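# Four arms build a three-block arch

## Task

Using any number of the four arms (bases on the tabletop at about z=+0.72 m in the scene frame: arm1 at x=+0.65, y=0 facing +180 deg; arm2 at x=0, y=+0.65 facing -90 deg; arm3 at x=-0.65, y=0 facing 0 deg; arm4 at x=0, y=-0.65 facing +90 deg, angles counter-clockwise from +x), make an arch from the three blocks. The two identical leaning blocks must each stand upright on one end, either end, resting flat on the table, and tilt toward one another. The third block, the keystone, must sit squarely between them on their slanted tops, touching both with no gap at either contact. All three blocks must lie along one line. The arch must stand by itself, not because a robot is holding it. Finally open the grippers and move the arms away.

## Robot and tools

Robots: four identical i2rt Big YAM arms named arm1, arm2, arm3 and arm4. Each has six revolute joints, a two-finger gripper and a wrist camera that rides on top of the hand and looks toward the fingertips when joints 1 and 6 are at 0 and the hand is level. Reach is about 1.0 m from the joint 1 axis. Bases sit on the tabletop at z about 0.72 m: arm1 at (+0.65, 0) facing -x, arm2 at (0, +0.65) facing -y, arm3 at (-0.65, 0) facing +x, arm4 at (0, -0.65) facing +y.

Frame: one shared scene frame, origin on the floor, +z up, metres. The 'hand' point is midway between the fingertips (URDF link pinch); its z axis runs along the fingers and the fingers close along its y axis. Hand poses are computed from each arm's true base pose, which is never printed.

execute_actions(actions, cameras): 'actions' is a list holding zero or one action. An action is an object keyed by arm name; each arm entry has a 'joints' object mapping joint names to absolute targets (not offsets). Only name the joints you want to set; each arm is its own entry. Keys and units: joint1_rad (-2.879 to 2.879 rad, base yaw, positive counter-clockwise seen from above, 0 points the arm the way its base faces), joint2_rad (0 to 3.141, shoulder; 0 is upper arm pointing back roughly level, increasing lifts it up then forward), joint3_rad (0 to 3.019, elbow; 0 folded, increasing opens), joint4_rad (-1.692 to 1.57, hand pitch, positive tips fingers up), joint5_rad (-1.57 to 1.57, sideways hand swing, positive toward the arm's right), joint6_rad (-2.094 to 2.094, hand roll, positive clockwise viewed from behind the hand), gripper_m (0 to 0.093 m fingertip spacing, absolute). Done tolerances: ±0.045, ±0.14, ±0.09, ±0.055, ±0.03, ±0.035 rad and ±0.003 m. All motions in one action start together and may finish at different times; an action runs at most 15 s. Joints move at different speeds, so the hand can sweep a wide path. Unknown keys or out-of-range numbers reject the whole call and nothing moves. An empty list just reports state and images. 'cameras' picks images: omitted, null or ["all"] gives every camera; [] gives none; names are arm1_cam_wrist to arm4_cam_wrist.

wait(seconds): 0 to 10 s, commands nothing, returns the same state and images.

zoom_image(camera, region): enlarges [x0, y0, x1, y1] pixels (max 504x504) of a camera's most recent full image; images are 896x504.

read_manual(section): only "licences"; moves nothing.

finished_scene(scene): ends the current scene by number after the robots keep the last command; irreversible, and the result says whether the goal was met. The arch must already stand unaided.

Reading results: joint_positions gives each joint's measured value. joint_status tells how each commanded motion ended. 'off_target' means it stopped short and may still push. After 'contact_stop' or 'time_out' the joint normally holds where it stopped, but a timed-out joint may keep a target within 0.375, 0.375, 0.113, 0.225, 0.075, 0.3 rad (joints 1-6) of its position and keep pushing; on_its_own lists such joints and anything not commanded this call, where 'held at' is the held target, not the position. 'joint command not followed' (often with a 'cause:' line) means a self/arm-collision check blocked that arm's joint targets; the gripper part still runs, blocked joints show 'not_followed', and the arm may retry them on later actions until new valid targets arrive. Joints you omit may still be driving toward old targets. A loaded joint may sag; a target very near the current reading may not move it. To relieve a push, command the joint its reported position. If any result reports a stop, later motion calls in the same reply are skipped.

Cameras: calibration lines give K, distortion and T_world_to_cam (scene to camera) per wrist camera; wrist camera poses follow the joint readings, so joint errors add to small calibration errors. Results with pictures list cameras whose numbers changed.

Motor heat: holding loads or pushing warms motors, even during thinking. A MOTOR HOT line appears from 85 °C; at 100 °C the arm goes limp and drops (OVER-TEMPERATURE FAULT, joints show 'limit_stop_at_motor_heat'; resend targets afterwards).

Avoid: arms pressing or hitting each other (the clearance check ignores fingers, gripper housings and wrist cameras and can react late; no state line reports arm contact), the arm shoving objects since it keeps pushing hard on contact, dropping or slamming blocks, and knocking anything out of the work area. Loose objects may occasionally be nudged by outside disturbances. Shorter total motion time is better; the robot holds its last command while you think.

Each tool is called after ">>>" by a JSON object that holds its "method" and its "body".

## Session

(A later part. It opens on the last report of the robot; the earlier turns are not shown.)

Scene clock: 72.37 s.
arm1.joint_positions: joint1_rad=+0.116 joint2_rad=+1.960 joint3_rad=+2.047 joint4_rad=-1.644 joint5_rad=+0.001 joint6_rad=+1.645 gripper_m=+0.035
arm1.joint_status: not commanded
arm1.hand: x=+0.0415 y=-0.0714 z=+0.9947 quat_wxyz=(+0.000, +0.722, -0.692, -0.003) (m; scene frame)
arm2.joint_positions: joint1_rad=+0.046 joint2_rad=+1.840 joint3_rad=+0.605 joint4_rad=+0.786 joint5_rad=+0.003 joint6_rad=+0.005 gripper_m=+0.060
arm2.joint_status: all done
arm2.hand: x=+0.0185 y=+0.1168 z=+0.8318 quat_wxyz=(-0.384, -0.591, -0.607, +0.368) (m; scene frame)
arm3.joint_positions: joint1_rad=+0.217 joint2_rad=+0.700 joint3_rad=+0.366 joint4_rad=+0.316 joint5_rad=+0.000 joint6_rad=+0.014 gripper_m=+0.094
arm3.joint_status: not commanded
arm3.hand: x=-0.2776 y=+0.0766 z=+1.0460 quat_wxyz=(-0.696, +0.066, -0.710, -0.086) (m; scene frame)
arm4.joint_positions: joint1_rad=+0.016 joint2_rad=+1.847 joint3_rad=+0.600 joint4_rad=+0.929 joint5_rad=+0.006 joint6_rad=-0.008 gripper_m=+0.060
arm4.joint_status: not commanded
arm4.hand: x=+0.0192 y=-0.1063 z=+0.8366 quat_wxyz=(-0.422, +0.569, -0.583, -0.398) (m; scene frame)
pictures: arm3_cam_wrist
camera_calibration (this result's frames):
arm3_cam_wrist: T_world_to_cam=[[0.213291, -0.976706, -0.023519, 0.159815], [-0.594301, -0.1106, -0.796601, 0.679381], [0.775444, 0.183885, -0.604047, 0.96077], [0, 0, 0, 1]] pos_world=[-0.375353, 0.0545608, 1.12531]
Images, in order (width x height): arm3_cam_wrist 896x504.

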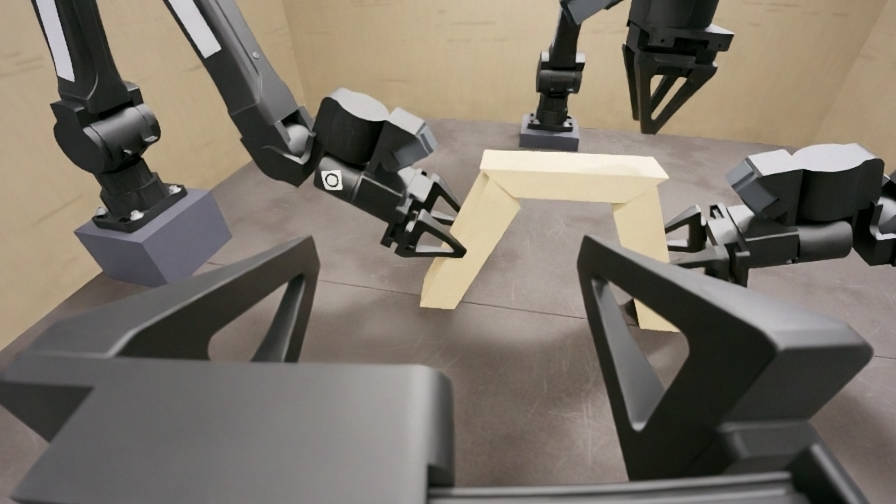

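>>> {"method": "execute_actions", "body": {"actions": [{"arm2":{"joints":{"joint2_rad":1.835,"joint3_rad":0.655,"joint4_rad":0.757}}}], "cameras": ["arm3_cam_wrist"]}}

>>> {"method": "zoom_image", "body": {"camera": "arm3_cam_wrist", "region": [320,100,700,400]}}

Scene clock: 73.63 s.
arm1.joint_positions: joint1_rad=+0.116 joint2_rad=+1.960 joint3_rad=+2.047 joint4_rad=-1.644 joint5_rad=+0.001 joint6_rad=+1.645 gripper_m=+0.035
arm1.joint_status: not commanded
arm1.hand: x=+0.0415 y=-0.0714 z=+0.9947 quat_wxyz=(+0.000, +0.722, -0.692, -0.003) (m; scene frame)
arm2.joint_positions: joint1_rad=+0.046 joint2_rad=+1.839 joint3_rad=+0.614 joint4_rad=+0.768 joint5_rad=+0.003 joint6_rad=+0.004 gripper_m=+0.060
arm2.joint_status: all done
arm2.hand: x=+0.0186 y=+0.1142 z=+0.8318 quat_wxyz=(-0.382, -0.592, -0.609, +0.366) (m; scene frame)
arm3.joint_positions: joint1_rad=+0.217 joint2_rad=+0.700 joint3_rad=+0.366 joint4_rad=+0.316 joint5_rad=+0.000 joint6_rad=+0.014 gripper_m=+0.094
arm3.joint_status: not commanded
arm3.hand: x=-0.2776 y=+0.0766 z=+1.0460 quat_wxyz=(-0.696, +0.066, -0.710, -0.086) (m; scene frame)
arm4.joint_positions: joint1_rad=+0.016 joint2_rad=+1.847 joint3_rad=+0.600 joint4_rad=+0.929 joint5_rad=+0.006 joint6_rad=-0.008 gripper_m=+0.060
arm4.joint_status: not commanded
arm4.hand: x=+0.0192 y=-0.1063 z=+0.8366 quat_wxyz=(-0.422, +0.569, -0.583, -0.398) (m; scene frame)
pictures: arm3_cam_wrist
camera_calibration (this result's frames):
arm3_cam_wrist: T_world_to_cam=[[0.213291, -0.976706, -0.023519, 0.159815], [-0.594301, -0.1106, -0.796601, 0.679381], [0.775444, 0.183885, -0.604047, 0.96077], [0, 0, 0, 1]] pos_world=[-0.375353, 0.0545608, 1.12531]
Images, in order (width x height): arm3_cam_wrist 896x504.

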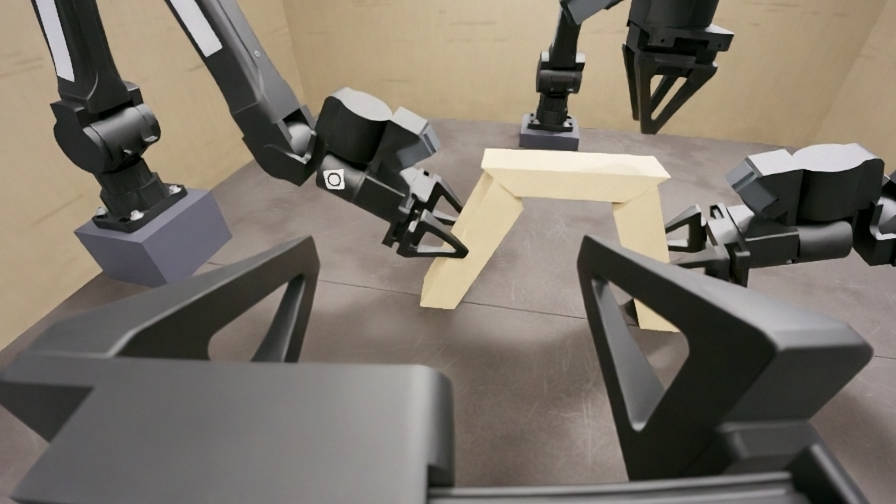

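Region (320, 100, 700, 400) of arm3_cam_wrist's 896x504 image, scaled by 1.326, with more detail than that image has; it fills the top 398 rows of this view, and the rest is white.

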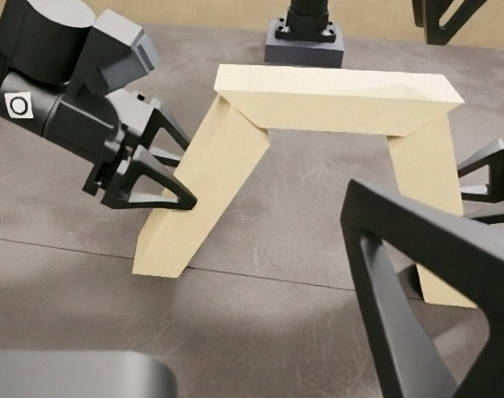

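Check from centre, with the grips released.

>>> {"method": "execute_actions", "body": {"actions": [{"arm3":{"joints":{"joint1_rad":0,"joint4_rad":0.47}},"arm2":{"joints":{"gripper_m":0.07}},"arm4":{"joints":{"gripper_m":0.07}}}], "cameras": ["arm3_cam_wrist"]}}

>>> {"method": "zoom_image", "body": {"camera": "arm3_cam_wrist", "region": [310,150,610,390]}}

Scene clock: 75.13 s.
arm1.joint_positions: joint1_rad=+0.116 joint2_rad=+1.960 joint3_rad=+2.047 joint4_rad=-1.644 joint5_rad=+0.001 joint6_rad=+1.645 gripper_m=+0.035
arm1.joint_status: not commanded
arm1.hand: x=+0.0415 y=-0.0714 z=+0.9947 quat_wxyz=(+0.000, +0.722, -0.692, -0.003) (m; scene frame)
arm2.joint_positions: joint1_rad=+0.046 joint2_rad=+1.839 joint3_rad=+0.622 joint4_rad=+0.765 joint5_rad=+0.003 joint6_rad=+0.004 gripper_m=+0.070
arm2.joint_status: all done
arm2.hand: x=+0.0187 y=+0.1109 z=+0.8340 quat_wxyz=(-0.383, -0.591, -0.608, +0.367) (m; scene frame)
arm3.joint_positions: joint1_rad=+0.003 joint2_rad=+0.700 joint3_rad=+0.366 joint4_rad=+0.442 joint5_rad=+0.000 joint6_rad=+0.014 gripper_m=+0.094
arm3.joint_status: all done
arm3.hand: x=-0.2703 y=-0.0053 z=+1.0757 quat_wxyz=(-0.744, -0.010, -0.668, -0.011) (m; scene frame)
arm4.joint_positions: joint1_rad=+0.016 joint2_rad=+1.847 joint3_rad=+0.600 joint4_rad=+0.929 joint5_rad=+0.003 joint6_rad=-0.008 gripper_m=+0.070
arm4.joint_status: all done
arm4.hand: x=+0.0188 y=-0.1063 z=+0.8366 quat_wxyz=(-0.421, +0.569, -0.583, -0.399) (m; scene frame)
pictures: arm3_cam_wrist
camera_calibration (this result's frames):
arm3_cam_wrist: T_world_to_cam=[[0.0019685, -0.99972, -0.0235904, 0.02183], [-0.502278, 0.0194104, -0.864489, 0.796896], [0.864704, 0.0135507, -0.502099, 0.901564], [0, 0, 0, 1]] pos_world=[-0.379366, -0.00586098, 1.1421]
Images, in order (width x height): arm3_cam_wrist 896x504.

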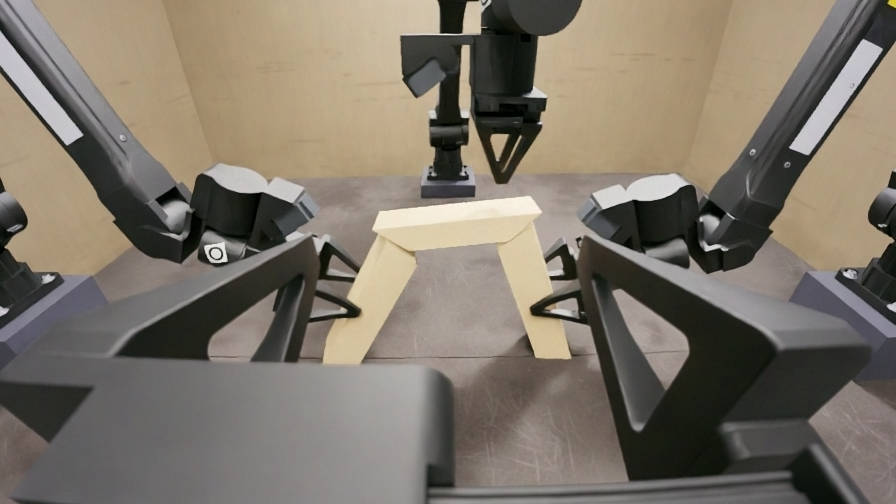

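Region (310, 150, 610, 390) of arm3_cam_wrist's 896x504 image, scaled by 1.680, with more detail than that image has; it fills the top 403 rows of this view, and the rest is white.

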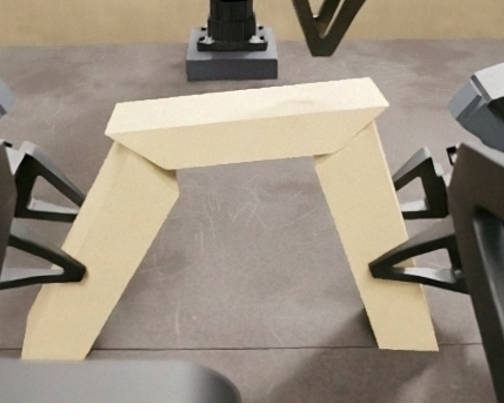

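>>> {"method": "execute_actions", "body": {"actions": [{"arm1":{"joints":{"joint1_rad":0.022,"joint2_rad":1.99,"joint3_rad":2.14,"joint4_rad":-1.69,"joint6_rad":1.56,"gripper_m":0.093}},"arm2":{"joints":{"gripper_m":0.045}},"arm4":{"joints":{"gripper_m":0.045}}}], "cameras": []}}

>>> {"method": "execute_actions", "body": {"actions": [{"arm1":{"joints":{"joint2_rad":2.015,"joint3_rad":2.0,"joint4_rad":-1.55}}}], "cameras": ["arm3_cam_wrist","arm1_cam_wrist"]}}

Scene clock: 77.87 s.
arm1.joint_positions: joint1_rad=+0.016 joint2_rad=+1.967 joint3_rad=+2.084 joint4_rad=-1.661 joint5_rad=+0.000 joint6_rad=+1.576 gripper_m=+0.093
arm1.joint_status: all done
joint sent to its limit — the command would take arm1.joint4_rad past its lower limit, so that joint was sent only as far as its limit.
arm1.hand: x=+0.0331 y=-0.0101 z=+1.0050 quat_wxyz=(+0.005, +0.711, -0.703, -0.008) (m; scene frame)
arm2.joint_positions: joint1_rad=+0.047 joint2_rad=+1.839 joint3_rad=+0.623 joint4_rad=+0.765 joint5_rad=+0.000 joint6_rad=+0.004 gripper_m=+0.059
arm2.joint_status: gripper_m off_target (ended at +0.059, target +0.045)
arm2.hand: x=+0.0199 y=+0.1108 z=+0.8340 quat_wxyz=(-0.384, -0.590, -0.609, +0.366) (m; scene frame)
arm3.joint_positions: joint1_rad=+0.003 joint2_rad=+0.700 joint3_rad=+0.366 joint4_rad=+0.442 joint5_rad=+0.000 joint6_rad=+0.014 gripper_m=+0.094
arm3.joint_status: not commanded
arm3.hand: x=-0.2703 y=-0.0053 z=+1.0757 quat_wxyz=(-0.744, -0.010, -0.668, -0.011) (m; scene frame)
arm4.joint_positions: joint1_rad=+0.016 joint2_rad=+1.847 joint3_rad=+0.600 joint4_rad=+0.929 joint5_rad=+0.004 joint6_rad=-0.008 gripper_m=+0.061
arm4.joint_status: gripper_m off_target (ended at +0.061, target +0.045)
arm4.hand: x=+0.0190 y=-0.1063 z=+0.8366 quat_wxyz=(-0.421, +0.569, -0.583, -0.399) (m; scene frame)
pictures: none
No camera images: the call's "cameras" was empty. Leave "cameras" out to get every camera's image.

Scene clock: 78.77 s.
arm1.joint_positions: joint1_rad=+0.016 joint2_rad=+2.005 joint3_rad=+2.005 joint4_rad=-1.567 joint5_rad=+0.000 joint6_rad=+1.575 gripper_m=+0.093
arm1.joint_status: all done
arm1.hand: x=+0.0247 y=-0.0100 z=+0.9522 quat_wxyz=(-0.004, +0.711, -0.703, +0.000) (m; scene frame)
arm2.joint_positions: joint1_rad=+0.047 joint2_rad=+1.839 joint3_rad=+0.623 joint4_rad=+0.765 joint5_rad=+0.000 joint6_rad=+0.004 gripper_m=+0.059
arm2.joint_status: not commanded
arm2.hand: x=+0.0199 y=+0.1108 z=+0.8340 quat_wxyz=(-0.384, -0.590, -0.609, +0.366) (m; scene frame)
arm3.joint_positions: joint1_rad=+0.003 joint2_rad=+0.700 joint3_rad=+0.366 joint4_rad=+0.442 joint5_rad=+0.000 joint6_rad=+0.014 gripper_m=+0.094
arm3.joint_status: not commanded
arm3.hand: x=-0.2703 y=-0.0053 z=+1.0757 quat_wxyz=(-0.744, -0.010, -0.668, -0.011) (m; scene frame)
arm4.joint_positions: joint1_rad=+0.016 joint2_rad=+1.847 joint3_rad=+0.600 joint4_rad=+0.929 joint5_rad=+0.004 joint6_rad=-0.008 gripper_m=+0.061
arm4.joint_status: not commanded
arm4.hand: x=+0.0190 y=-0.1063 z=+0.8366 quat_wxyz=(-0.421, +0.569, -0.583, -0.399) (m; scene frame)
pictures: arm1_cam_wrist, arm3_cam_wrist
camera_calibration (this result's frames):
arm1_cam_wrist: T_world_to_cam=[[0.999943, 0.00880251, 0.00603277, -0.0283027], [0.00363588, -0.812526, 0.582914, -0.558949], [0.0100329, -0.582859, -0.812511, 0.891451], [0, 0, 0, 1]] pos_world=[0.0213896, 0.065679, 1.0503]
arm3_cam_wrist: T_world_to_cam=[[0.0019685, -0.99972, -0.0235904, 0.02183], [-0.502278, 0.0194104, -0.864489, 0.796896], [0.864704, 0.0135507, -0.502099, 0.901564], [0, 0, 0, 1]] pos_world=[-0.379366, -0.00586098, 1.1421]
Images, in order (width x height): arm1_cam_wrist 896x504, arm3_cam_wrist 896x504.

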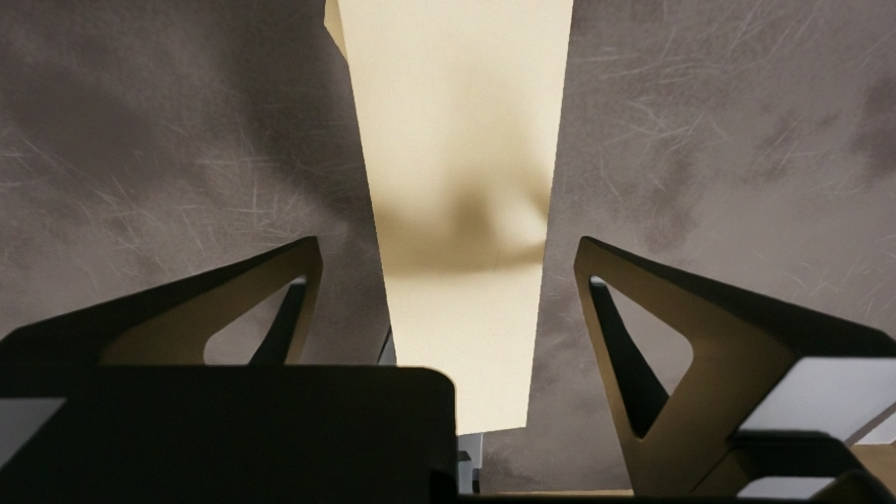

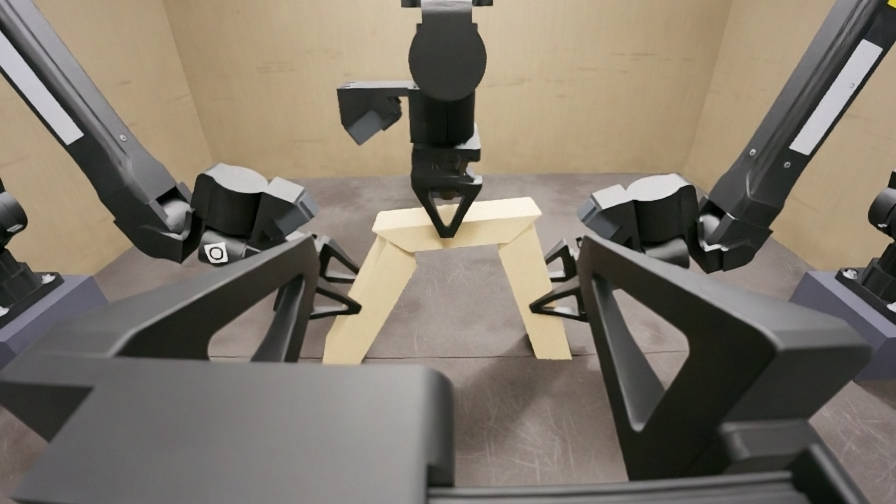

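>>> {"method": "execute_actions", "body": {"actions": [{"arm1":{"joints":{"gripper_m":0.045}}}], "cameras": []}}

>>> {"method": "execute_actions", "body": {"actions": [{"arm1":{"joints":{"joint2_rad":1.93,"joint3_rad":2.12,"joint4_rad":-1.69}}}], "cameras": []}}

>>> {"method": "execute_actions", "body": {"actions": [{"arm1":{"joints":{"joint2_rad":1.169,"joint3_rad":0.69,"joint4_rad":-1.07}}}], "cameras": ["arm3_cam_wrist"]}}

>>> {"method": "zoom_image", "body": {"camera": "arm3_cam_wrist", "region": [310,150,610,390]}}

Scene clock: 80.37 s.
arm1.joint_positions: joint1_rad=+0.016 joint2_rad=+2.005 joint3_rad=+2.005 joint4_rad=-1.565 joint5_rad=+0.000 joint6_rad=+1.575 gripper_m=+0.045
arm1.joint_status: all done
arm1.hand: x=+0.0240 y=-0.0100 z=+0.9522 quat_wxyz=(-0.003, +0.711, -0.703, -0.001) (m; scene frame)
arm2.joint_positions: joint1_rad=+0.047 joint2_rad=+1.839 joint3_rad=+0.623 joint4_rad=+0.765 joint5_rad=+0.000 joint6_rad=+0.003 gripper_m=+0.059
arm2.joint_status: not commanded
arm2.hand: x=+0.0199 y=+0.1108 z=+0.8340 quat_wxyz=(-0.384, -0.590, -0.609, +0.366) (m; scene frame)
arm3.joint_positions: joint1_rad=+0.003 joint2_rad=+0.700 joint3_rad=+0.366 joint4_rad=+0.442 joint5_rad=+0.000 joint6_rad=+0.014 gripper_m=+0.094
arm3.joint_status: not commanded
arm3.hand: x=-0.2703 y=-0.0053 z=+1.0757 quat_wxyz=(-0.744, -0.010, -0.668, -0.011) (m; scene frame)
arm4.joint_positions: joint1_rad=+0.016 joint2_rad=+1.847 joint3_rad=+0.600 joint4_rad=+0.929 joint5_rad=+0.004 joint6_rad=-0.007 gripper_m=+0.061
arm4.joint_status: not commanded
arm4.hand: x=+0.0190 y=-0.1063 z=+0.8366 quat_wxyz=(-0.421, +0.569, -0.583, -0.399) (m; scene frame)
pictures: none
No camera images: the call's "cameras" was empty. Leave "cameras" out to get every camera's image.

Scene clock: 81.40 s.
arm1.joint_positions: joint1_rad=+0.016 joint2_rad=+1.914 joint3_rad=+2.077 joint4_rad=-1.662 joint5_rad=+0.000 joint6_rad=+1.575 gripper_m=+0.045
arm1.joint_status: all done
joint sent to its limit — the command would take arm1.joint4_rad past its lower limit, so that joint was sent only as far as its limit.
arm1.hand: x=+0.0418 y=-0.0101 z=+1.0339 quat_wxyz=(+0.021, +0.711, -0.703, -0.024) (m; scene frame)
arm2.joint_positions: joint1_rad=+0.047 joint2_rad=+1.839 joint3_rad=+0.623 joint4_rad=+0.765 joint5_rad=+0.000 joint6_rad=+0.003 gripper_m=+0.059
arm2.joint_status: not commanded
arm2.hand: x=+0.0199 y=+0.1108 z=+0.8340 quat_wxyz=(-0.384, -0.590, -0.609, +0.366) (m; scene frame)
arm3.joint_positions: joint1_rad=+0.003 joint2_rad=+0.700 joint3_rad=+0.366 joint4_rad=+0.442 joint5_rad=+0.000 joint6_rad=+0.014 gripper_m=+0.094
arm3.joint_status: not commanded
arm3.hand: x=-0.2703 y=-0.0053 z=+1.0757 quat_wxyz=(-0.744, -0.010, -0.668, -0.011) (m; scene frame)
arm4.joint_positions: joint1_rad=+0.016 joint2_rad=+1.847 joint3_rad=+0.600 joint4_rad=+0.929 joint5_rad=+0.004 joint6_rad=-0.007 gripper_m=+0.061
arm4.joint_status: not commanded
arm4.hand: x=+0.0190 y=-0.1063 z=+0.8366 quat_wxyz=(-0.421, +0.569, -0.583, -0.399) (m; scene frame)
pictures: none
No camera images: the call's "cameras" was empty. Leave "cameras" out to get every camera's image.

Scene clock: 83.20 s.
arm1.joint_positions: joint1_rad=+0.016 joint2_rad=+1.178 joint3_rad=+0.694 joint4_rad=-1.087 joint5_rad=+0.000 joint6_rad=+1.574 gripper_m=+0.045
arm1.joint_status: all done
arm1.hand: x=+0.3736 y=-0.0041 z=+0.8384 quat_wxyz=(-0.005, +0.712, -0.703, +0.002) (m; scene frame)
arm2.joint_positions: joint1_rad=+0.047 joint2_rad=+1.839 joint3_rad=+0.623 joint4_rad=+0.765 joint5_rad=+0.000 joint6_rad=+0.003 gripper_m=+0.059
arm2.joint_status: not commanded
arm2.hand: x=+0.0199 y=+0.1108 z=+0.8340 quat_wxyz=(-0.384, -0.590, -0.609, +0.366) (m; scene frame)
arm3.joint_positions: joint1_rad=+0.003 joint2_rad=+0.700 joint3_rad=+0.366 joint4_rad=+0.442 joint5_rad=+0.000 joint6_rad=+0.014 gripper_m=+0.094
arm3.joint_status: not commanded
arm3.hand: x=-0.2703 y=-0.0053 z=+1.0757 quat_wxyz=(-0.744, -0.010, -0.668, -0.011) (m; scene frame)
arm4.joint_positions: joint1_rad=+0.016 joint2_rad=+1.847 joint3_rad=+0.600 joint4_rad=+0.929 joint5_rad=+0.004 joint6_rad=-0.007 gripper_m=+0.061
arm4.joint_status: not commanded
arm4.hand: x=+0.0190 y=-0.1063 z=+0.8366 quat_wxyz=(-0.421, +0.569, -0.583, -0.399) (m; scene frame)
pictures: arm3_cam_wrist
camera_calibration (this result's frames):
arm3_cam_wrist: T_world_to_cam=[[0.0019685, -0.99972, -0.0235904, 0.02183], [-0.502278, 0.0194104, -0.864489, 0.796896], [0.864704, 0.0135507, -0.502099, 0.901564], [0, 0, 0, 1]] pos_world=[-0.379366, -0.00586098, 1.1421]
Images, in order (width x height): arm3_cam_wrist 896x504.

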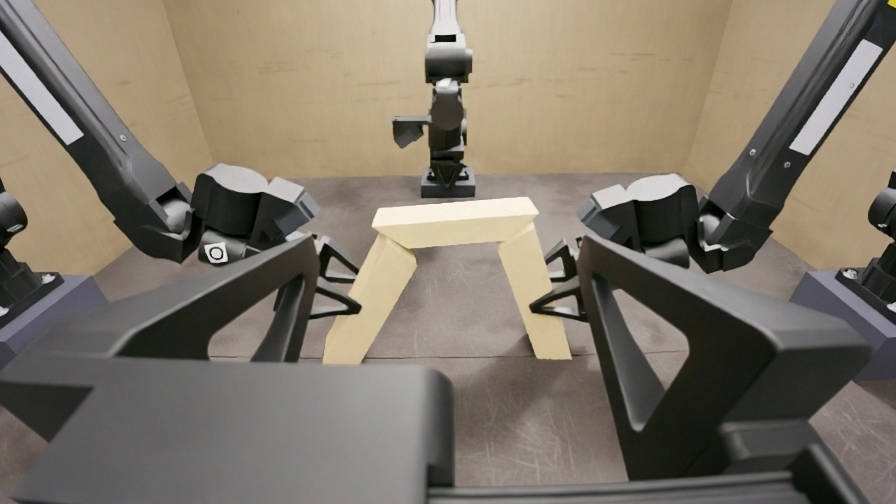

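Region (310, 150, 610, 390) of arm3_cam_wrist's 896x504 image, scaled by 1.680, with more detail than that image has; it fills the top 403 rows of this view, and the rest is white.

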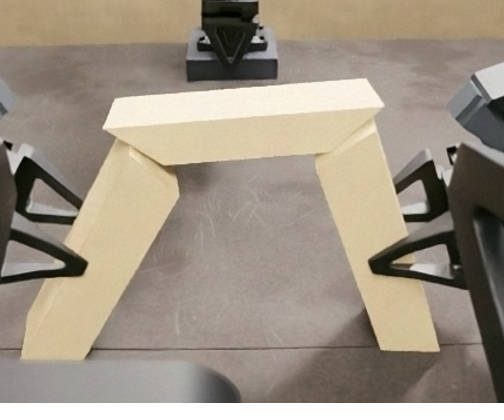

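>>> {"method": "execute_actions", "body": {"actions": [{"arm4":{"joints":{"gripper_m":0.07}}}], "cameras": []}}

>>> {"method": "execute_actions", "body": {"actions": [{"arm2":{"joints":{"joint2_rad":1.885,"joint3_rad":0.578,"joint4_rad":0.965}}}], "cameras": ["arm3_cam_wrist"]}}

>>> {"method": "zoom_image", "body": {"camera": "arm3_cam_wrist", "region": [310,150,610,390]}}

Scene clock: 85.23 s.
arm1.joint_positions: joint1_rad=+0.016 joint2_rad=+1.178 joint3_rad=+0.694 joint4_rad=-1.087 joint5_rad=+0.000 joint6_rad=+1.574 gripper_m=+0.045
arm1.joint_status: not commanded
arm1.hand: x=+0.3736 y=-0.0041 z=+0.8384 quat_wxyz=(-0.005, +0.712, -0.703, +0.002) (m; scene frame)
arm2.joint_positions: joint1_rad=+0.047 joint2_rad=+1.839 joint3_rad=+0.623 joint4_rad=+0.765 joint5_rad=+0.000 joint6_rad=+0.003 gripper_m=+0.059
arm2.joint_status: not commanded
arm2.hand: x=+0.0199 y=+0.1108 z=+0.8340 quat_wxyz=(-0.384, -0.590, -0.609, +0.366) (m; scene frame)
arm3.joint_positions: joint1_rad=+0.003 joint2_rad=+0.700 joint3_rad=+0.366 joint4_rad=+0.442 joint5_rad=+0.000 joint6_rad=+0.014 gripper_m=+0.094
arm3.joint_status: not commanded
arm3.hand: x=-0.2703 y=-0.0053 z=+1.0757 quat_wxyz=(-0.744, -0.010, -0.668, -0.011) (m; scene frame)
arm4.joint_positions: joint1_rad=+0.016 joint2_rad=+1.847 joint3_rad=+0.600 joint4_rad=+0.929 joint5_rad=+0.003 joint6_rad=-0.007 gripper_m=+0.070
arm4.joint_status: all done
arm4.hand: x=+0.0188 y=-0.1063 z=+0.8366 quat_wxyz=(-0.421, +0.569, -0.583, -0.399) (m; scene frame)
pictures: none
No camera images: the call's "cameras" was empty. Leave "cameras" out to get every camera's image.

Scene clock: 86.10 s.
arm1.joint_positions: joint1_rad=+0.016 joint2_rad=+1.178 joint3_rad=+0.694 joint4_rad=-1.087 joint5_rad=+0.000 joint6_rad=+1.574 gripper_m=+0.045
arm1.joint_status: not commanded
arm1.hand: x=+0.3736 y=-0.0041 z=+0.8384 quat_wxyz=(-0.005, +0.712, -0.703, +0.002) (m; scene frame)
arm2.joint_positions: joint1_rad=+0.047 joint2_rad=+1.880 joint3_rad=+0.578 joint4_rad=+0.934 joint5_rad=+0.000 joint6_rad=+0.003 gripper_m=+0.059
arm2.joint_status: all done
arm2.hand: x=+0.0195 y=+0.1197 z=+0.8353 quat_wxyz=(-0.409, -0.574, -0.593, +0.390) (m; scene frame)
arm3.joint_positions: joint1_rad=+0.003 joint2_rad=+0.700 joint3_rad=+0.366 joint4_rad=+0.442 joint5_rad=+0.000 joint6_rad=+0.014 gripper_m=+0.094
arm3.joint_status: not commanded
arm3.hand: x=-0.2703 y=-0.0053 z=+1.0757 quat_wxyz=(-0.744, -0.010, -0.668, -0.011) (m; scene frame)
arm4.joint_positions: joint1_rad=+0.016 joint2_rad=+1.847 joint3_rad=+0.600 joint4_rad=+0.929 joint5_rad=+0.003 joint6_rad=-0.007 gripper_m=+0.070
arm4.joint_status: not commanded
arm4.hand: x=+0.0188 y=-0.1063 z=+0.8366 quat_wxyz=(-0.421, +0.569, -0.583, -0.399) (m; scene frame)
pictures: arm3_cam_wrist
camera_calibration (this result's frames):
arm3_cam_wrist: T_world_to_cam=[[0.0019685, -0.99972, -0.0235904, 0.02183], [-0.502278, 0.0194104, -0.864489, 0.796896], [0.864704, 0.0135507, -0.502099, 0.901564], [0, 0, 0, 1]] pos_world=[-0.379366, -0.00586098, 1.1421]
Images, in order (width x height): arm3_cam_wrist 896x504.

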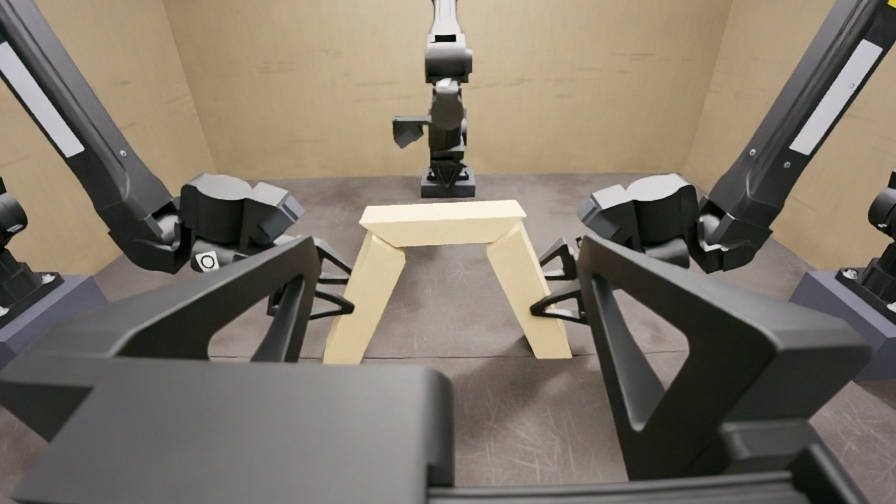

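Region (310, 150, 610, 390) of arm3_cam_wrist's 896x504 image, scaled by 1.680, with more detail than that image has; it fills the top 403 rows of this view, and the rest is white.

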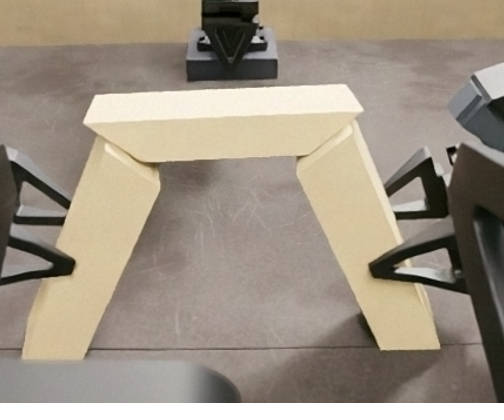

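>>> {"method": "execute_actions", "body": {"actions": [{"arm2":{"joints":{"gripper_m":0.068}},"arm1":{"joints":{"joint2_rad":1.95,"joint3_rad":2.14,"joint4_rad":-1.69,"gripper_m":0.03}}}], "cameras": ["arm3_cam_wrist","arm1_cam_wrist"]}}

>>> {"method": "zoom_image", "body": {"camera": "arm3_cam_wrist", "region": [310,150,610,390]}}

Scene clock: 88.80 s.
arm1.joint_positions: joint1_rad=+0.016 joint2_rad=+1.939 joint3_rad=+2.096 joint4_rad=-1.662 joint5_rad=+0.000 joint6_rad=+1.572 gripper_m=+0.030
arm1.joint_status: all done
joint sent to its limit — the command would take arm1.joint4_rad past its lower limit, so that joint was sent only as far as its limit.
arm1.hand: x=+0.0346 y=-0.0102 z=+1.0266 quat_wxyz=(+0.019, +0.712, -0.702, -0.022) (m; scene frame)
arm2.joint_positions: joint1_rad=+0.047 joint2_rad=+1.880 joint3_rad=+0.578 joint4_rad=+0.947 joint5_rad=+0.000 joint6_rad=+0.003 gripper_m=+0.068
arm2.joint_status: all done
arm2.hand: x=+0.0196 y=+0.1186 z=+0.8383 quat_wxyz=(-0.413, -0.571, -0.590, +0.394) (m; scene frame)
arm3.joint_positions: joint1_rad=+0.003 joint2_rad=+0.700 joint3_rad=+0.366 joint4_rad=+0.442 joint5_rad=+0.000 joint6_rad=+0.014 gripper_m=+0.094
arm3.joint_status: not commanded
arm3.hand: x=-0.2703 y=-0.0053 z=+1.0757 quat_wxyz=(-0.744, -0.010, -0.668, -0.011) (m; scene frame)
arm4.joint_positions: joint1_rad=+0.016 joint2_rad=+1.847 joint3_rad=+0.600 joint4_rad=+0.929 joint5_rad=+0.003 joint6_rad=-0.007 gripper_m=+0.070
arm4.joint_status: not commanded
arm4.hand: x=+0.0188 y=-0.1063 z=+0.8366 quat_wxyz=(-0.421, +0.569, -0.583, -0.399) (m; scene frame)
pictures: arm1_cam_wrist, arm3_cam_wrist
camera_calibration (this result's frames):
arm1_cam_wrist: T_world_to_cam=[[0.998299, 0.0128595, -0.0568616, 0.0259537], [0.0436163, -0.81192, 0.582137, -0.603054], [-0.0386811, -0.583627, -0.8111, 0.95192], [0, 0, 0, 1]] pos_world=[0.0372147, 0.0656014, 1.12464]
arm3_cam_wrist: T_world_to_cam=[[0.0019685, -0.99972, -0.0235904, 0.02183], [-0.502278, 0.0194104, -0.864489, 0.796896], [0.864704, 0.0135507, -0.502099, 0.901564], [0, 0, 0, 1]] pos_world=[-0.379366, -0.00586098, 1.1421]
Images, in order (width x height): arm1_cam_wrist 896x504, arm3_cam_wrist 896x504.

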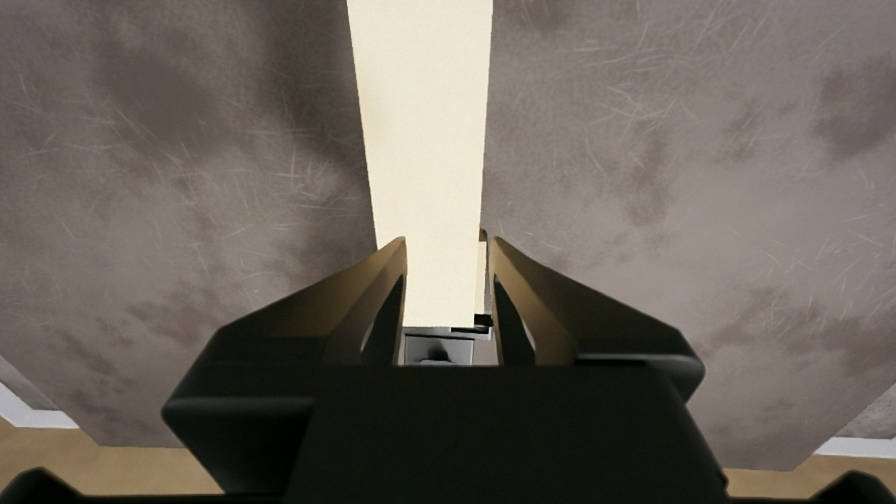

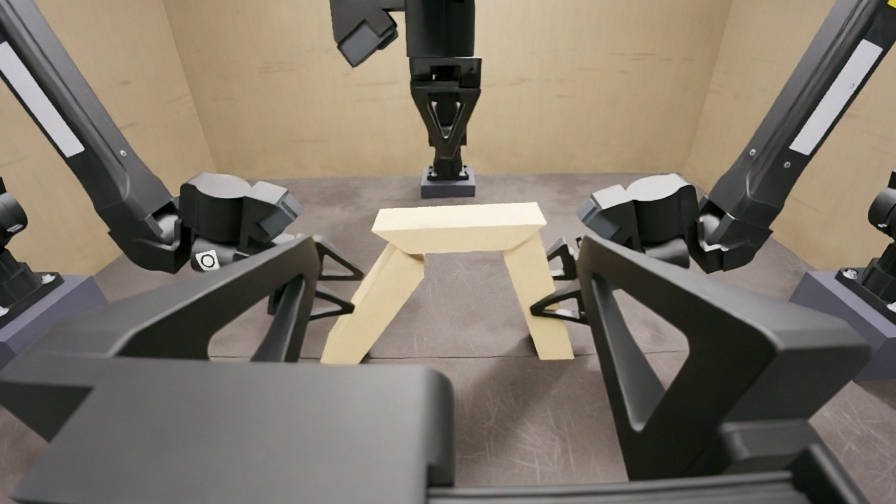

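Region (310, 150, 610, 390) of arm3_cam_wrist's 896x504 image, scaled by 1.680, with more detail than that image has; it fills the top 403 rows of this view, and the rest is white.

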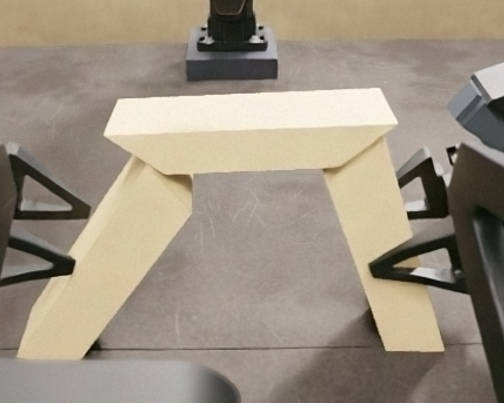

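>>> {"method": "execute_actions", "body": {"actions": [{"arm2":{"joints":{"joint2_rad":1.835,"joint3_rad":0.645,"joint4_rad":0.75,"gripper_m":0.075}}}], "cameras": []}}

>>> {"method": "execute_actions", "body": {"actions": [{"arm2":{"joints":{"gripper_m":0.045}}}], "cameras": []}}

>>> {"method": "execute_actions", "body": {"actions": [{"arm2":{"joints":{"joint2_rad":1.9,"joint3_rad":0.56,"joint4_rad":1.02}}}], "cameras": ["arm3_cam_wrist"]}}

>>> {"method": "zoom_image", "body": {"camera": "arm3_cam_wrist", "region": [310,150,610,390]}}

Scene clock: 91.70 s.
arm1.joint_positions: joint1_rad=+0.016 joint2_rad=+1.939 joint3_rad=+2.096 joint4_rad=-1.662 joint5_rad=+0.000 joint6_rad=+1.572 gripper_m=+0.030
arm1.joint_status: not commanded
arm1.hand: x=+0.0346 y=-0.0102 z=+1.0266 quat_wxyz=(+0.019, +0.712, -0.702, -0.022) (m; scene frame)
arm2.joint_positions: joint1_rad=+0.047 joint2_rad=+1.841 joint3_rad=+0.623 joint4_rad=+0.758 joint5_rad=+0.000 joint6_rad=+0.003 gripper_m=+0.075
arm2.joint_status: all done
arm2.hand: x=+0.0198 y=+0.1118 z=+0.8313 quat_wxyz=(-0.381, -0.591, -0.611, +0.364) (m; scene frame)
arm3.joint_positions: joint1_rad=+0.003 joint2_rad=+0.700 joint3_rad=+0.366 joint4_rad=+0.442 joint5_rad=+0.000 joint6_rad=+0.014 gripper_m=+0.094
arm3.joint_status: not commanded
arm3.hand: x=-0.2703 y=-0.0053 z=+1.0757 quat_wxyz=(-0.744, -0.010, -0.668, -0.011) (m; scene frame)
arm4.joint_positions: joint1_rad=+0.016 joint2_rad=+1.847 joint3_rad=+0.600 joint4_rad=+0.929 joint5_rad=+0.003 joint6_rad=-0.007 gripper_m=+0.070
arm4.joint_status: not commanded
arm4.hand: x=+0.0188 y=-0.1063 z=+0.8366 quat_wxyz=(-0.421, +0.569, -0.583, -0.399) (m; scene frame)
pictures: none
No camera images: the call's "cameras" was empty. Leave "cameras" out to get every camera's image.

Scene clock: 92.23 s.
arm1.joint_positions: joint1_rad=+0.016 joint2_rad=+1.939 joint3_rad=+2.096 joint4_rad=-1.662 joint5_rad=+0.000 joint6_rad=+1.572 gripper_m=+0.030
arm1.joint_status: not commanded
arm1.hand: x=+0.0346 y=-0.0102 z=+1.0266 quat_wxyz=(+0.019, +0.712, -0.702, -0.022) (m; scene frame)
arm2.joint_positions: joint1_rad=+0.047 joint2_rad=+1.841 joint3_rad=+0.623 joint4_rad=+0.757 joint5_rad=+0.002 joint6_rad=+0.004 gripper_m=+0.058
arm2.joint_status: gripper_m off_target (ended at +0.058, target +0.045)
arm2.hand: x=+0.0192 y=+0.1119 z=+0.8310 quat_wxyz=(-0.380, -0.592, -0.610, +0.364) (m; scene frame)
arm3.joint_positions: joint1_rad=+0.003 joint2_rad=+0.700 joint3_rad=+0.366 joint4_rad=+0.442 joint5_rad=+0.000 joint6_rad=+0.014 gripper_m=+0.094
arm3.joint_status: not commanded
arm3.hand: x=-0.2703 y=-0.0053 z=+1.0757 quat_wxyz=(-0.744, -0.010, -0.668, -0.011) (m; scene frame)
arm4.joint_positions: joint1_rad=+0.016 joint2_rad=+1.847 joint3_rad=+0.600 joint4_rad=+0.929 joint5_rad=+0.003 joint6_rad=-0.007 gripper_m=+0.070
arm4.joint_status: not commanded
arm4.hand: x=+0.0188 y=-0.1063 z=+0.8366 quat_wxyz=(-0.421, +0.569, -0.583, -0.399) (m; scene frame)
pictures: none
No camera images: the call's "cameras" was empty. Leave "cameras" out to get every camera's image.

Scene clock: 93.17 s.
arm1.joint_positions: joint1_rad=+0.016 joint2_rad=+1.939 joint3_rad=+2.096 joint4_rad=-1.662 joint5_rad=+0.000 joint6_rad=+1.572 gripper_m=+0.030
arm1.joint_status: not commanded
arm1.hand: x=+0.0346 y=-0.0102 z=+1.0266 quat_wxyz=(+0.019, +0.712, -0.702, -0.022) (m; scene frame)
arm2.joint_positions: joint1_rad=+0.047 joint2_rad=+1.898 joint3_rad=+0.560 joint4_rad=+0.987 joint5_rad=+0.002 joint6_rad=+0.004 gripper_m=+0.058
arm2.joint_status: all done
arm2.hand: x=+0.0187 y=+0.1253 z=+0.8326 quat_wxyz=(-0.414, -0.571, -0.588, +0.396) (m; scene frame)
arm3.joint_positions: joint1_rad=+0.003 joint2_rad=+0.700 joint3_rad=+0.366 joint4_rad=+0.442 joint5_rad=+0.000 joint6_rad=+0.014 gripper_m=+0.094
arm3.joint_status: not commanded
arm3.hand: x=-0.2703 y=-0.0053 z=+1.0757 quat_wxyz=(-0.744, -0.010, -0.668, -0.011) (m; scene frame)
arm4.joint_positions: joint1_rad=+0.016 joint2_rad=+1.847 joint3_rad=+0.600 joint4_rad=+0.929 joint5_rad=+0.003 joint6_rad=-0.007 gripper_m=+0.070
arm4.joint_status: not commanded
arm4.hand: x=+0.0188 y=-0.1063 z=+0.8366 quat_wxyz=(-0.421, +0.569, -0.583, -0.399) (m; scene frame)
pictures: arm3_cam_wrist
camera_calibration (this result's frames):
arm3_cam_wrist: T_world_to_cam=[[0.0019685, -0.99972, -0.0235904, 0.02183], [-0.502278, 0.0194104, -0.864489, 0.796896], [0.864704, 0.0135507, -0.502099, 0.901564], [0, 0, 0, 1]] pos_world=[-0.379366, -0.00586098, 1.1421]
Images, in order (width x height): arm3_cam_wrist 896x504.

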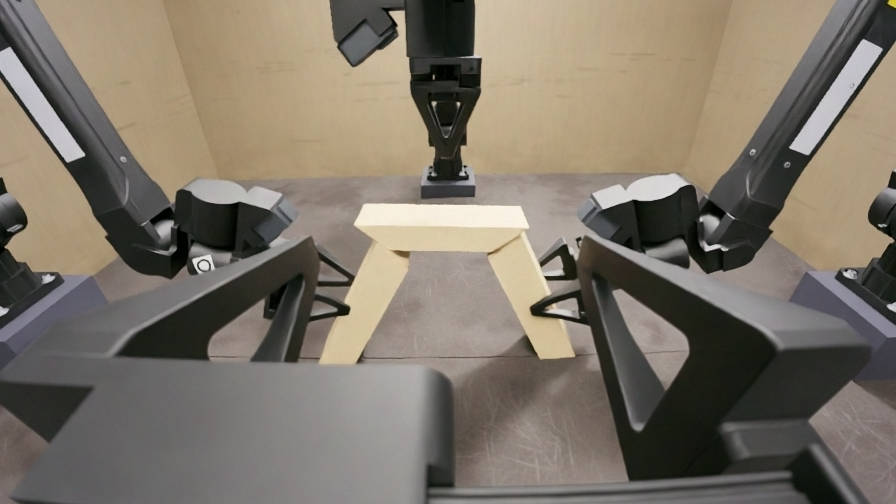

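Region (310, 150, 610, 390) of arm3_cam_wrist's 896x504 image, scaled by 1.680, with more detail than that image has; it fills the top 403 rows of this view, and the rest is white.

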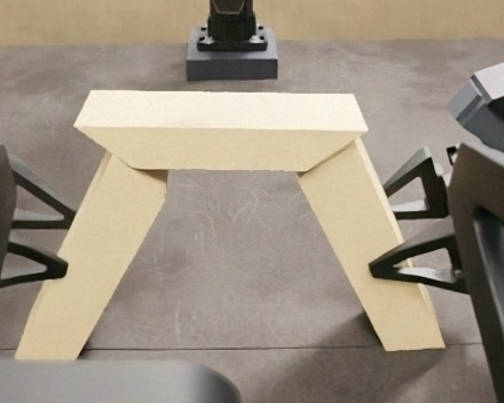

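>>> {"method": "execute_actions", "body": {"actions": [{"arm4":{"joints":{"gripper_m":0.045}},"arm1":{"joints":{"gripper_m":0.093,"joint1_rad":0.0,"joint2_rad":1.99}}}], "cameras": []}}

>>> {"method": "execute_actions", "body": {"actions": [{"arm1":{"joints":{"joint2_rad":2.022,"joint3_rad":1.975,"joint4_rad":-1.53}}}], "cameras": ["arm3_cam_wrist","arm1_cam_wrist"]}}

Scene clock: 94.70 s.
arm1.joint_positions: joint1_rad=+0.008 joint2_rad=+1.976 joint3_rad=+2.096 joint4_rad=-1.662 joint5_rad=+0.000 joint6_rad=+1.572 gripper_m=+0.093
arm1.joint_status: all done
arm1.hand: x=+0.0299 y=-0.0054 z=+1.0045 quat_wxyz=(+0.006, +0.710, -0.705, -0.009) (m; scene frame)
arm2.joint_positions: joint1_rad=+0.047 joint2_rad=+1.898 joint3_rad=+0.560 joint4_rad=+0.987 joint5_rad=+0.002 joint6_rad=+0.005 gripper_m=+0.058
arm2.joint_status: not commanded
arm2.hand: x=+0.0187 y=+0.1253 z=+0.8326 quat_wxyz=(-0.414, -0.572, -0.588, +0.396) (m; scene frame)
arm3.joint_positions: joint1_rad=+0.003 joint2_rad=+0.700 joint3_rad=+0.366 joint4_rad=+0.442 joint5_rad=+0.000 joint6_rad=+0.014 gripper_m=+0.094
arm3.joint_status: not commanded
arm3.hand: x=-0.2703 y=-0.0053 z=+1.0757 quat_wxyz=(-0.744, -0.010, -0.668, -0.011) (m; scene frame)
arm4.joint_positions: joint1_rad=+0.016 joint2_rad=+1.848 joint3_rad=+0.600 joint4_rad=+0.929 joint5_rad=+0.001 joint6_rad=-0.007 gripper_m=+0.060
arm4.joint_status: gripper_m off_target (ended at +0.060, target +0.045)
arm4.hand: x=+0.0184 y=-0.1063 z=+0.8364 quat_wxyz=(-0.420, +0.570, -0.582, -0.400) (m; scene frame)
pictures: none
No camera images: the call's "cameras" was empty. Leave "cameras" out to get every camera's image.

Scene clock: 95.87 s.
arm1.joint_positions: joint1_rad=+0.008 joint2_rad=+2.018 joint3_rad=+1.978 joint4_rad=-1.547 joint5_rad=+0.000 joint6_rad=+1.572 gripper_m=+0.093
arm1.joint_status: all done
arm1.hand: x=+0.0260 y=-0.0052 z=+0.9342 quat_wxyz=(-0.011, +0.710, -0.705, +0.007) (m; scene frame)
arm2.joint_positions: joint1_rad=+0.047 joint2_rad=+1.898 joint3_rad=+0.560 joint4_rad=+0.987 joint5_rad=+0.002 joint6_rad=+0.005 gripper_m=+0.058
arm2.joint_status: not commanded
arm2.hand: x=+0.0187 y=+0.1253 z=+0.8326 quat_wxyz=(-0.414, -0.572, -0.588, +0.396) (m; scene frame)
arm3.joint_positions: joint1_rad=+0.003 joint2_rad=+0.700 joint3_rad=+0.366 joint4_rad=+0.442 joint5_rad=+0.000 joint6_rad=+0.014 gripper_m=+0.094
arm3.joint_status: not commanded
arm3.hand: x=-0.2703 y=-0.0053 z=+1.0757 quat_wxyz=(-0.744, -0.010, -0.668, -0.011) (m; scene frame)
arm4.joint_positions: joint1_rad=+0.016 joint2_rad=+1.848 joint3_rad=+0.600 joint4_rad=+0.929 joint5_rad=+0.001 joint6_rad=-0.007 gripper_m=+0.060
arm4.joint_status: not commanded
arm4.hand: x=+0.0184 y=-0.1063 z=+0.8364 quat_wxyz=(-0.420, +0.570, -0.582, -0.400) (m; scene frame)
pictures: arm1_cam_wrist, arm3_cam_wrist
camera_calibration (this result's frames):
arm1_cam_wrist: T_world_to_cam=[[0.999654, 0.00489981, 0.0258511, -0.0481071], [-0.011084, -0.812652, 0.582644, -0.543855], [0.0238628, -0.582729, -0.812316, 0.879075], [0, 0, 0, 1]] pos_world=[0.0210852, 0.0705331, 1.0322]
arm3_cam_wrist: T_world_to_cam=[[0.0019685, -0.99972, -0.0235904, 0.02183], [-0.502278, 0.0194104, -0.864489, 0.796896], [0.864704, 0.0135507, -0.502099, 0.901564], [0, 0, 0, 1]] pos_world=[-0.379366, -0.00586098, 1.1421]
Images, in order (width x height): arm1_cam_wrist 896x504, arm3_cam_wrist 896x504.

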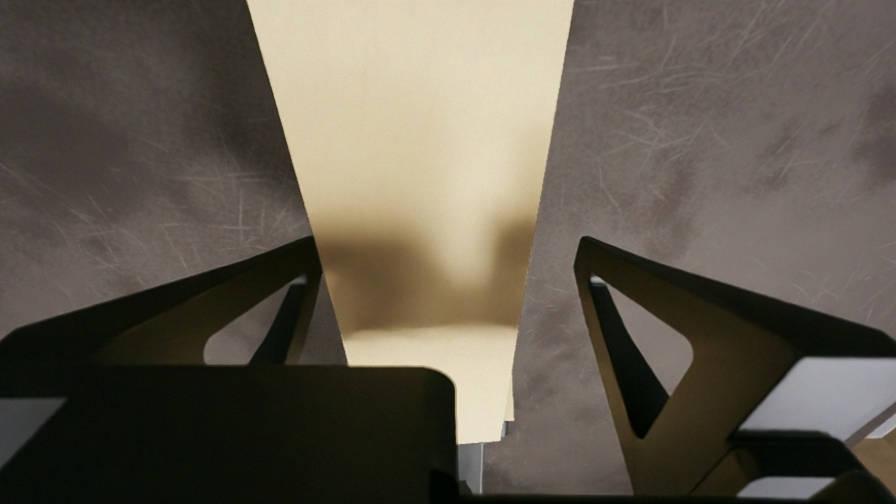

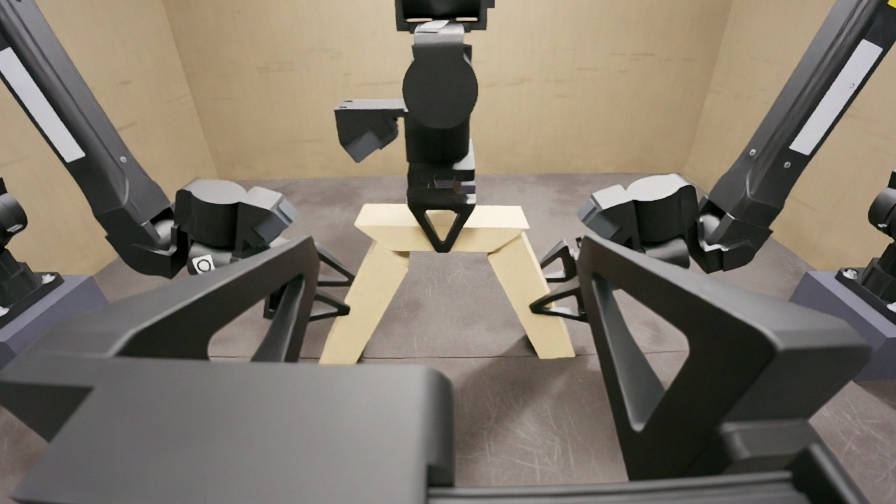

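>>> {"method": "execute_actions", "body": {"actions": [{"arm1":{"joints":{"gripper_m":0.045}}}], "cameras": []}}

>>> {"method": "execute_actions", "body": {"actions": [{"arm1":{"joints":{"joint2_rad":1.97,"joint3_rad":2.12,"joint4_rad":-1.68}},"arm3":{"joints":{"joint2_rad":0.75,"joint4_rad":0.4}}}], "cameras": ["arm3_cam_wrist"]}}

>>> {"method": "zoom_image", "body": {"camera": "arm3_cam_wrist", "region": [300,120,620,390]}}

Scene clock: 97.57 s.
arm1.joint_positions: joint1_rad=+0.008 joint2_rad=+2.018 joint3_rad=+1.978 joint4_rad=-1.544 joint5_rad=+0.000 joint6_rad=+1.571 gripper_m=+0.059
arm1.joint_status: gripper_m off_target (ended at +0.059, target +0.045)
arm1.hand: x=+0.0253 y=-0.0052 z=+0.9341 quat_wxyz=(-0.010, +0.710, -0.704, +0.006) (m; scene frame)
arm2.joint_positions: joint1_rad=+0.047 joint2_rad=+1.898 joint3_rad=+0.560 joint4_rad=+0.987 joint5_rad=+0.002 joint6_rad=+0.006 gripper_m=+0.058
arm2.joint_status: not commanded
arm2.hand: x=+0.0187 y=+0.1253 z=+0.8326 quat_wxyz=(-0.414, -0.572, -0.588, +0.395) (m; scene frame)
arm3.joint_positions: joint1_rad=+0.003 joint2_rad=+0.700 joint3_rad=+0.366 joint4_rad=+0.442 joint5_rad=+0.000 joint6_rad=+0.014 gripper_m=+0.094
arm3.joint_status: not commanded
arm3.hand: x=-0.2703 y=-0.0053 z=+1.0757 quat_wxyz=(-0.744, -0.010, -0.668, -0.011) (m; scene frame)
arm4.joint_positions: joint1_rad=+0.016 joint2_rad=+1.848 joint3_rad=+0.600 joint4_rad=+0.929 joint5_rad=+0.001 joint6_rad=-0.007 gripper_m=+0.060
arm4.joint_status: not commanded
arm4.hand: x=+0.0184 y=-0.1063 z=+0.8364 quat_wxyz=(-0.420, +0.570, -0.582, -0.400) (m; scene frame)
pictures: none
No camera images: the call's "cameras" was empty. Leave "cameras" out to get every camera's image.

Scene clock: 98.53 s.
arm1.joint_positions: joint1_rad=+0.008 joint2_rad=+1.978 joint3_rad=+2.060 joint4_rad=-1.662 joint5_rad=+0.000 joint6_rad=+1.571 gripper_m=+0.059
arm1.joint_status: all done
joint sent to its limit — the command would take arm1.joint4_rad past its lower limit, so that joint was sent only as far as its limit.
arm1.hand: x=+0.0373 y=-0.0053 z=+0.9897 quat_wxyz=(-0.008, +0.710, -0.704, +0.005) (m; scene frame)
arm2.joint_positions: joint1_rad=+0.047 joint2_rad=+1.899 joint3_rad=+0.560 joint4_rad=+0.987 joint5_rad=+0.002 joint6_rad=+0.006 gripper_m=+0.058
arm2.joint_status: not commanded
arm2.hand: x=+0.0187 y=+0.1253 z=+0.8325 quat_wxyz=(-0.414, -0.572, -0.588, +0.395) (m; scene frame)
arm3.joint_positions: joint1_rad=+0.003 joint2_rad=+0.746 joint3_rad=+0.366 joint4_rad=+0.415 joint5_rad=+0.000 joint6_rad=+0.014 gripper_m=+0.094
arm3.joint_status: all done
arm3.hand: x=-0.2613 y=-0.0049 z=+1.0522 quat_wxyz=(-0.719, -0.010, -0.695, -0.011) (m; scene frame)
arm4.joint_positions: joint1_rad=+0.016 joint2_rad=+1.848 joint3_rad=+0.600 joint4_rad=+0.929 joint5_rad=+0.001 joint6_rad=-0.007 gripper_m=+0.060
arm4.joint_status: not commanded
arm4.hand: x=+0.0184 y=-0.1063 z=+0.8364 quat_wxyz=(-0.420, +0.570, -0.582, -0.400) (m; scene frame)
pictures: arm3_cam_wrist
camera_calibration (this result's frames):
arm3_cam_wrist: T_world_to_cam=[[0.0013731, -0.999719, -0.0236782, 0.0215637], [-0.564207, 0.018775, -0.82542, 0.723839], [0.825632, 0.0144928, -0.564022, 0.936953], [0, 0, 0, 1]] pos_world=[-0.365213, -0.00561149, 1.12644]
Images, in order (width x height): arm3_cam_wrist 896x504.

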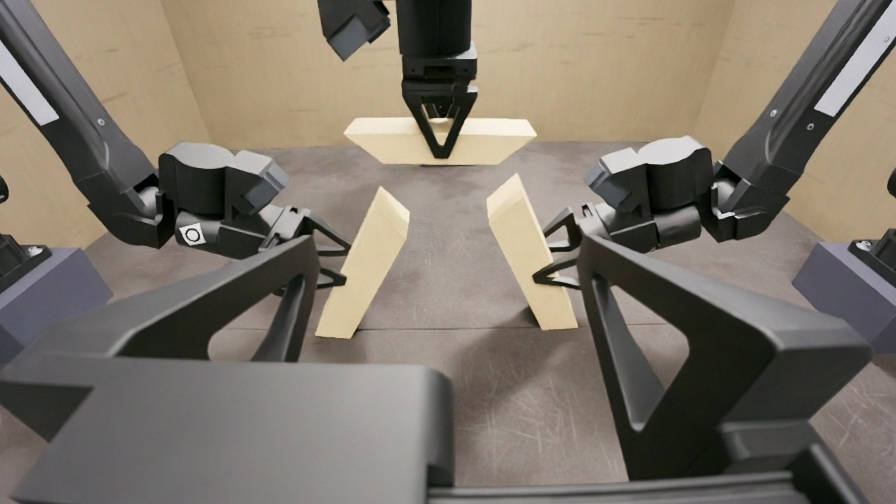

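Region (300, 120, 620, 390) of arm3_cam_wrist's 896x504 image, scaled by 1.575, with more detail than that image has; it fills the top 425 rows of this view, and the rest is white.

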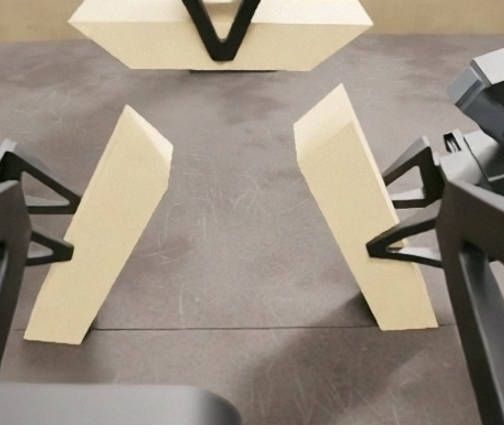

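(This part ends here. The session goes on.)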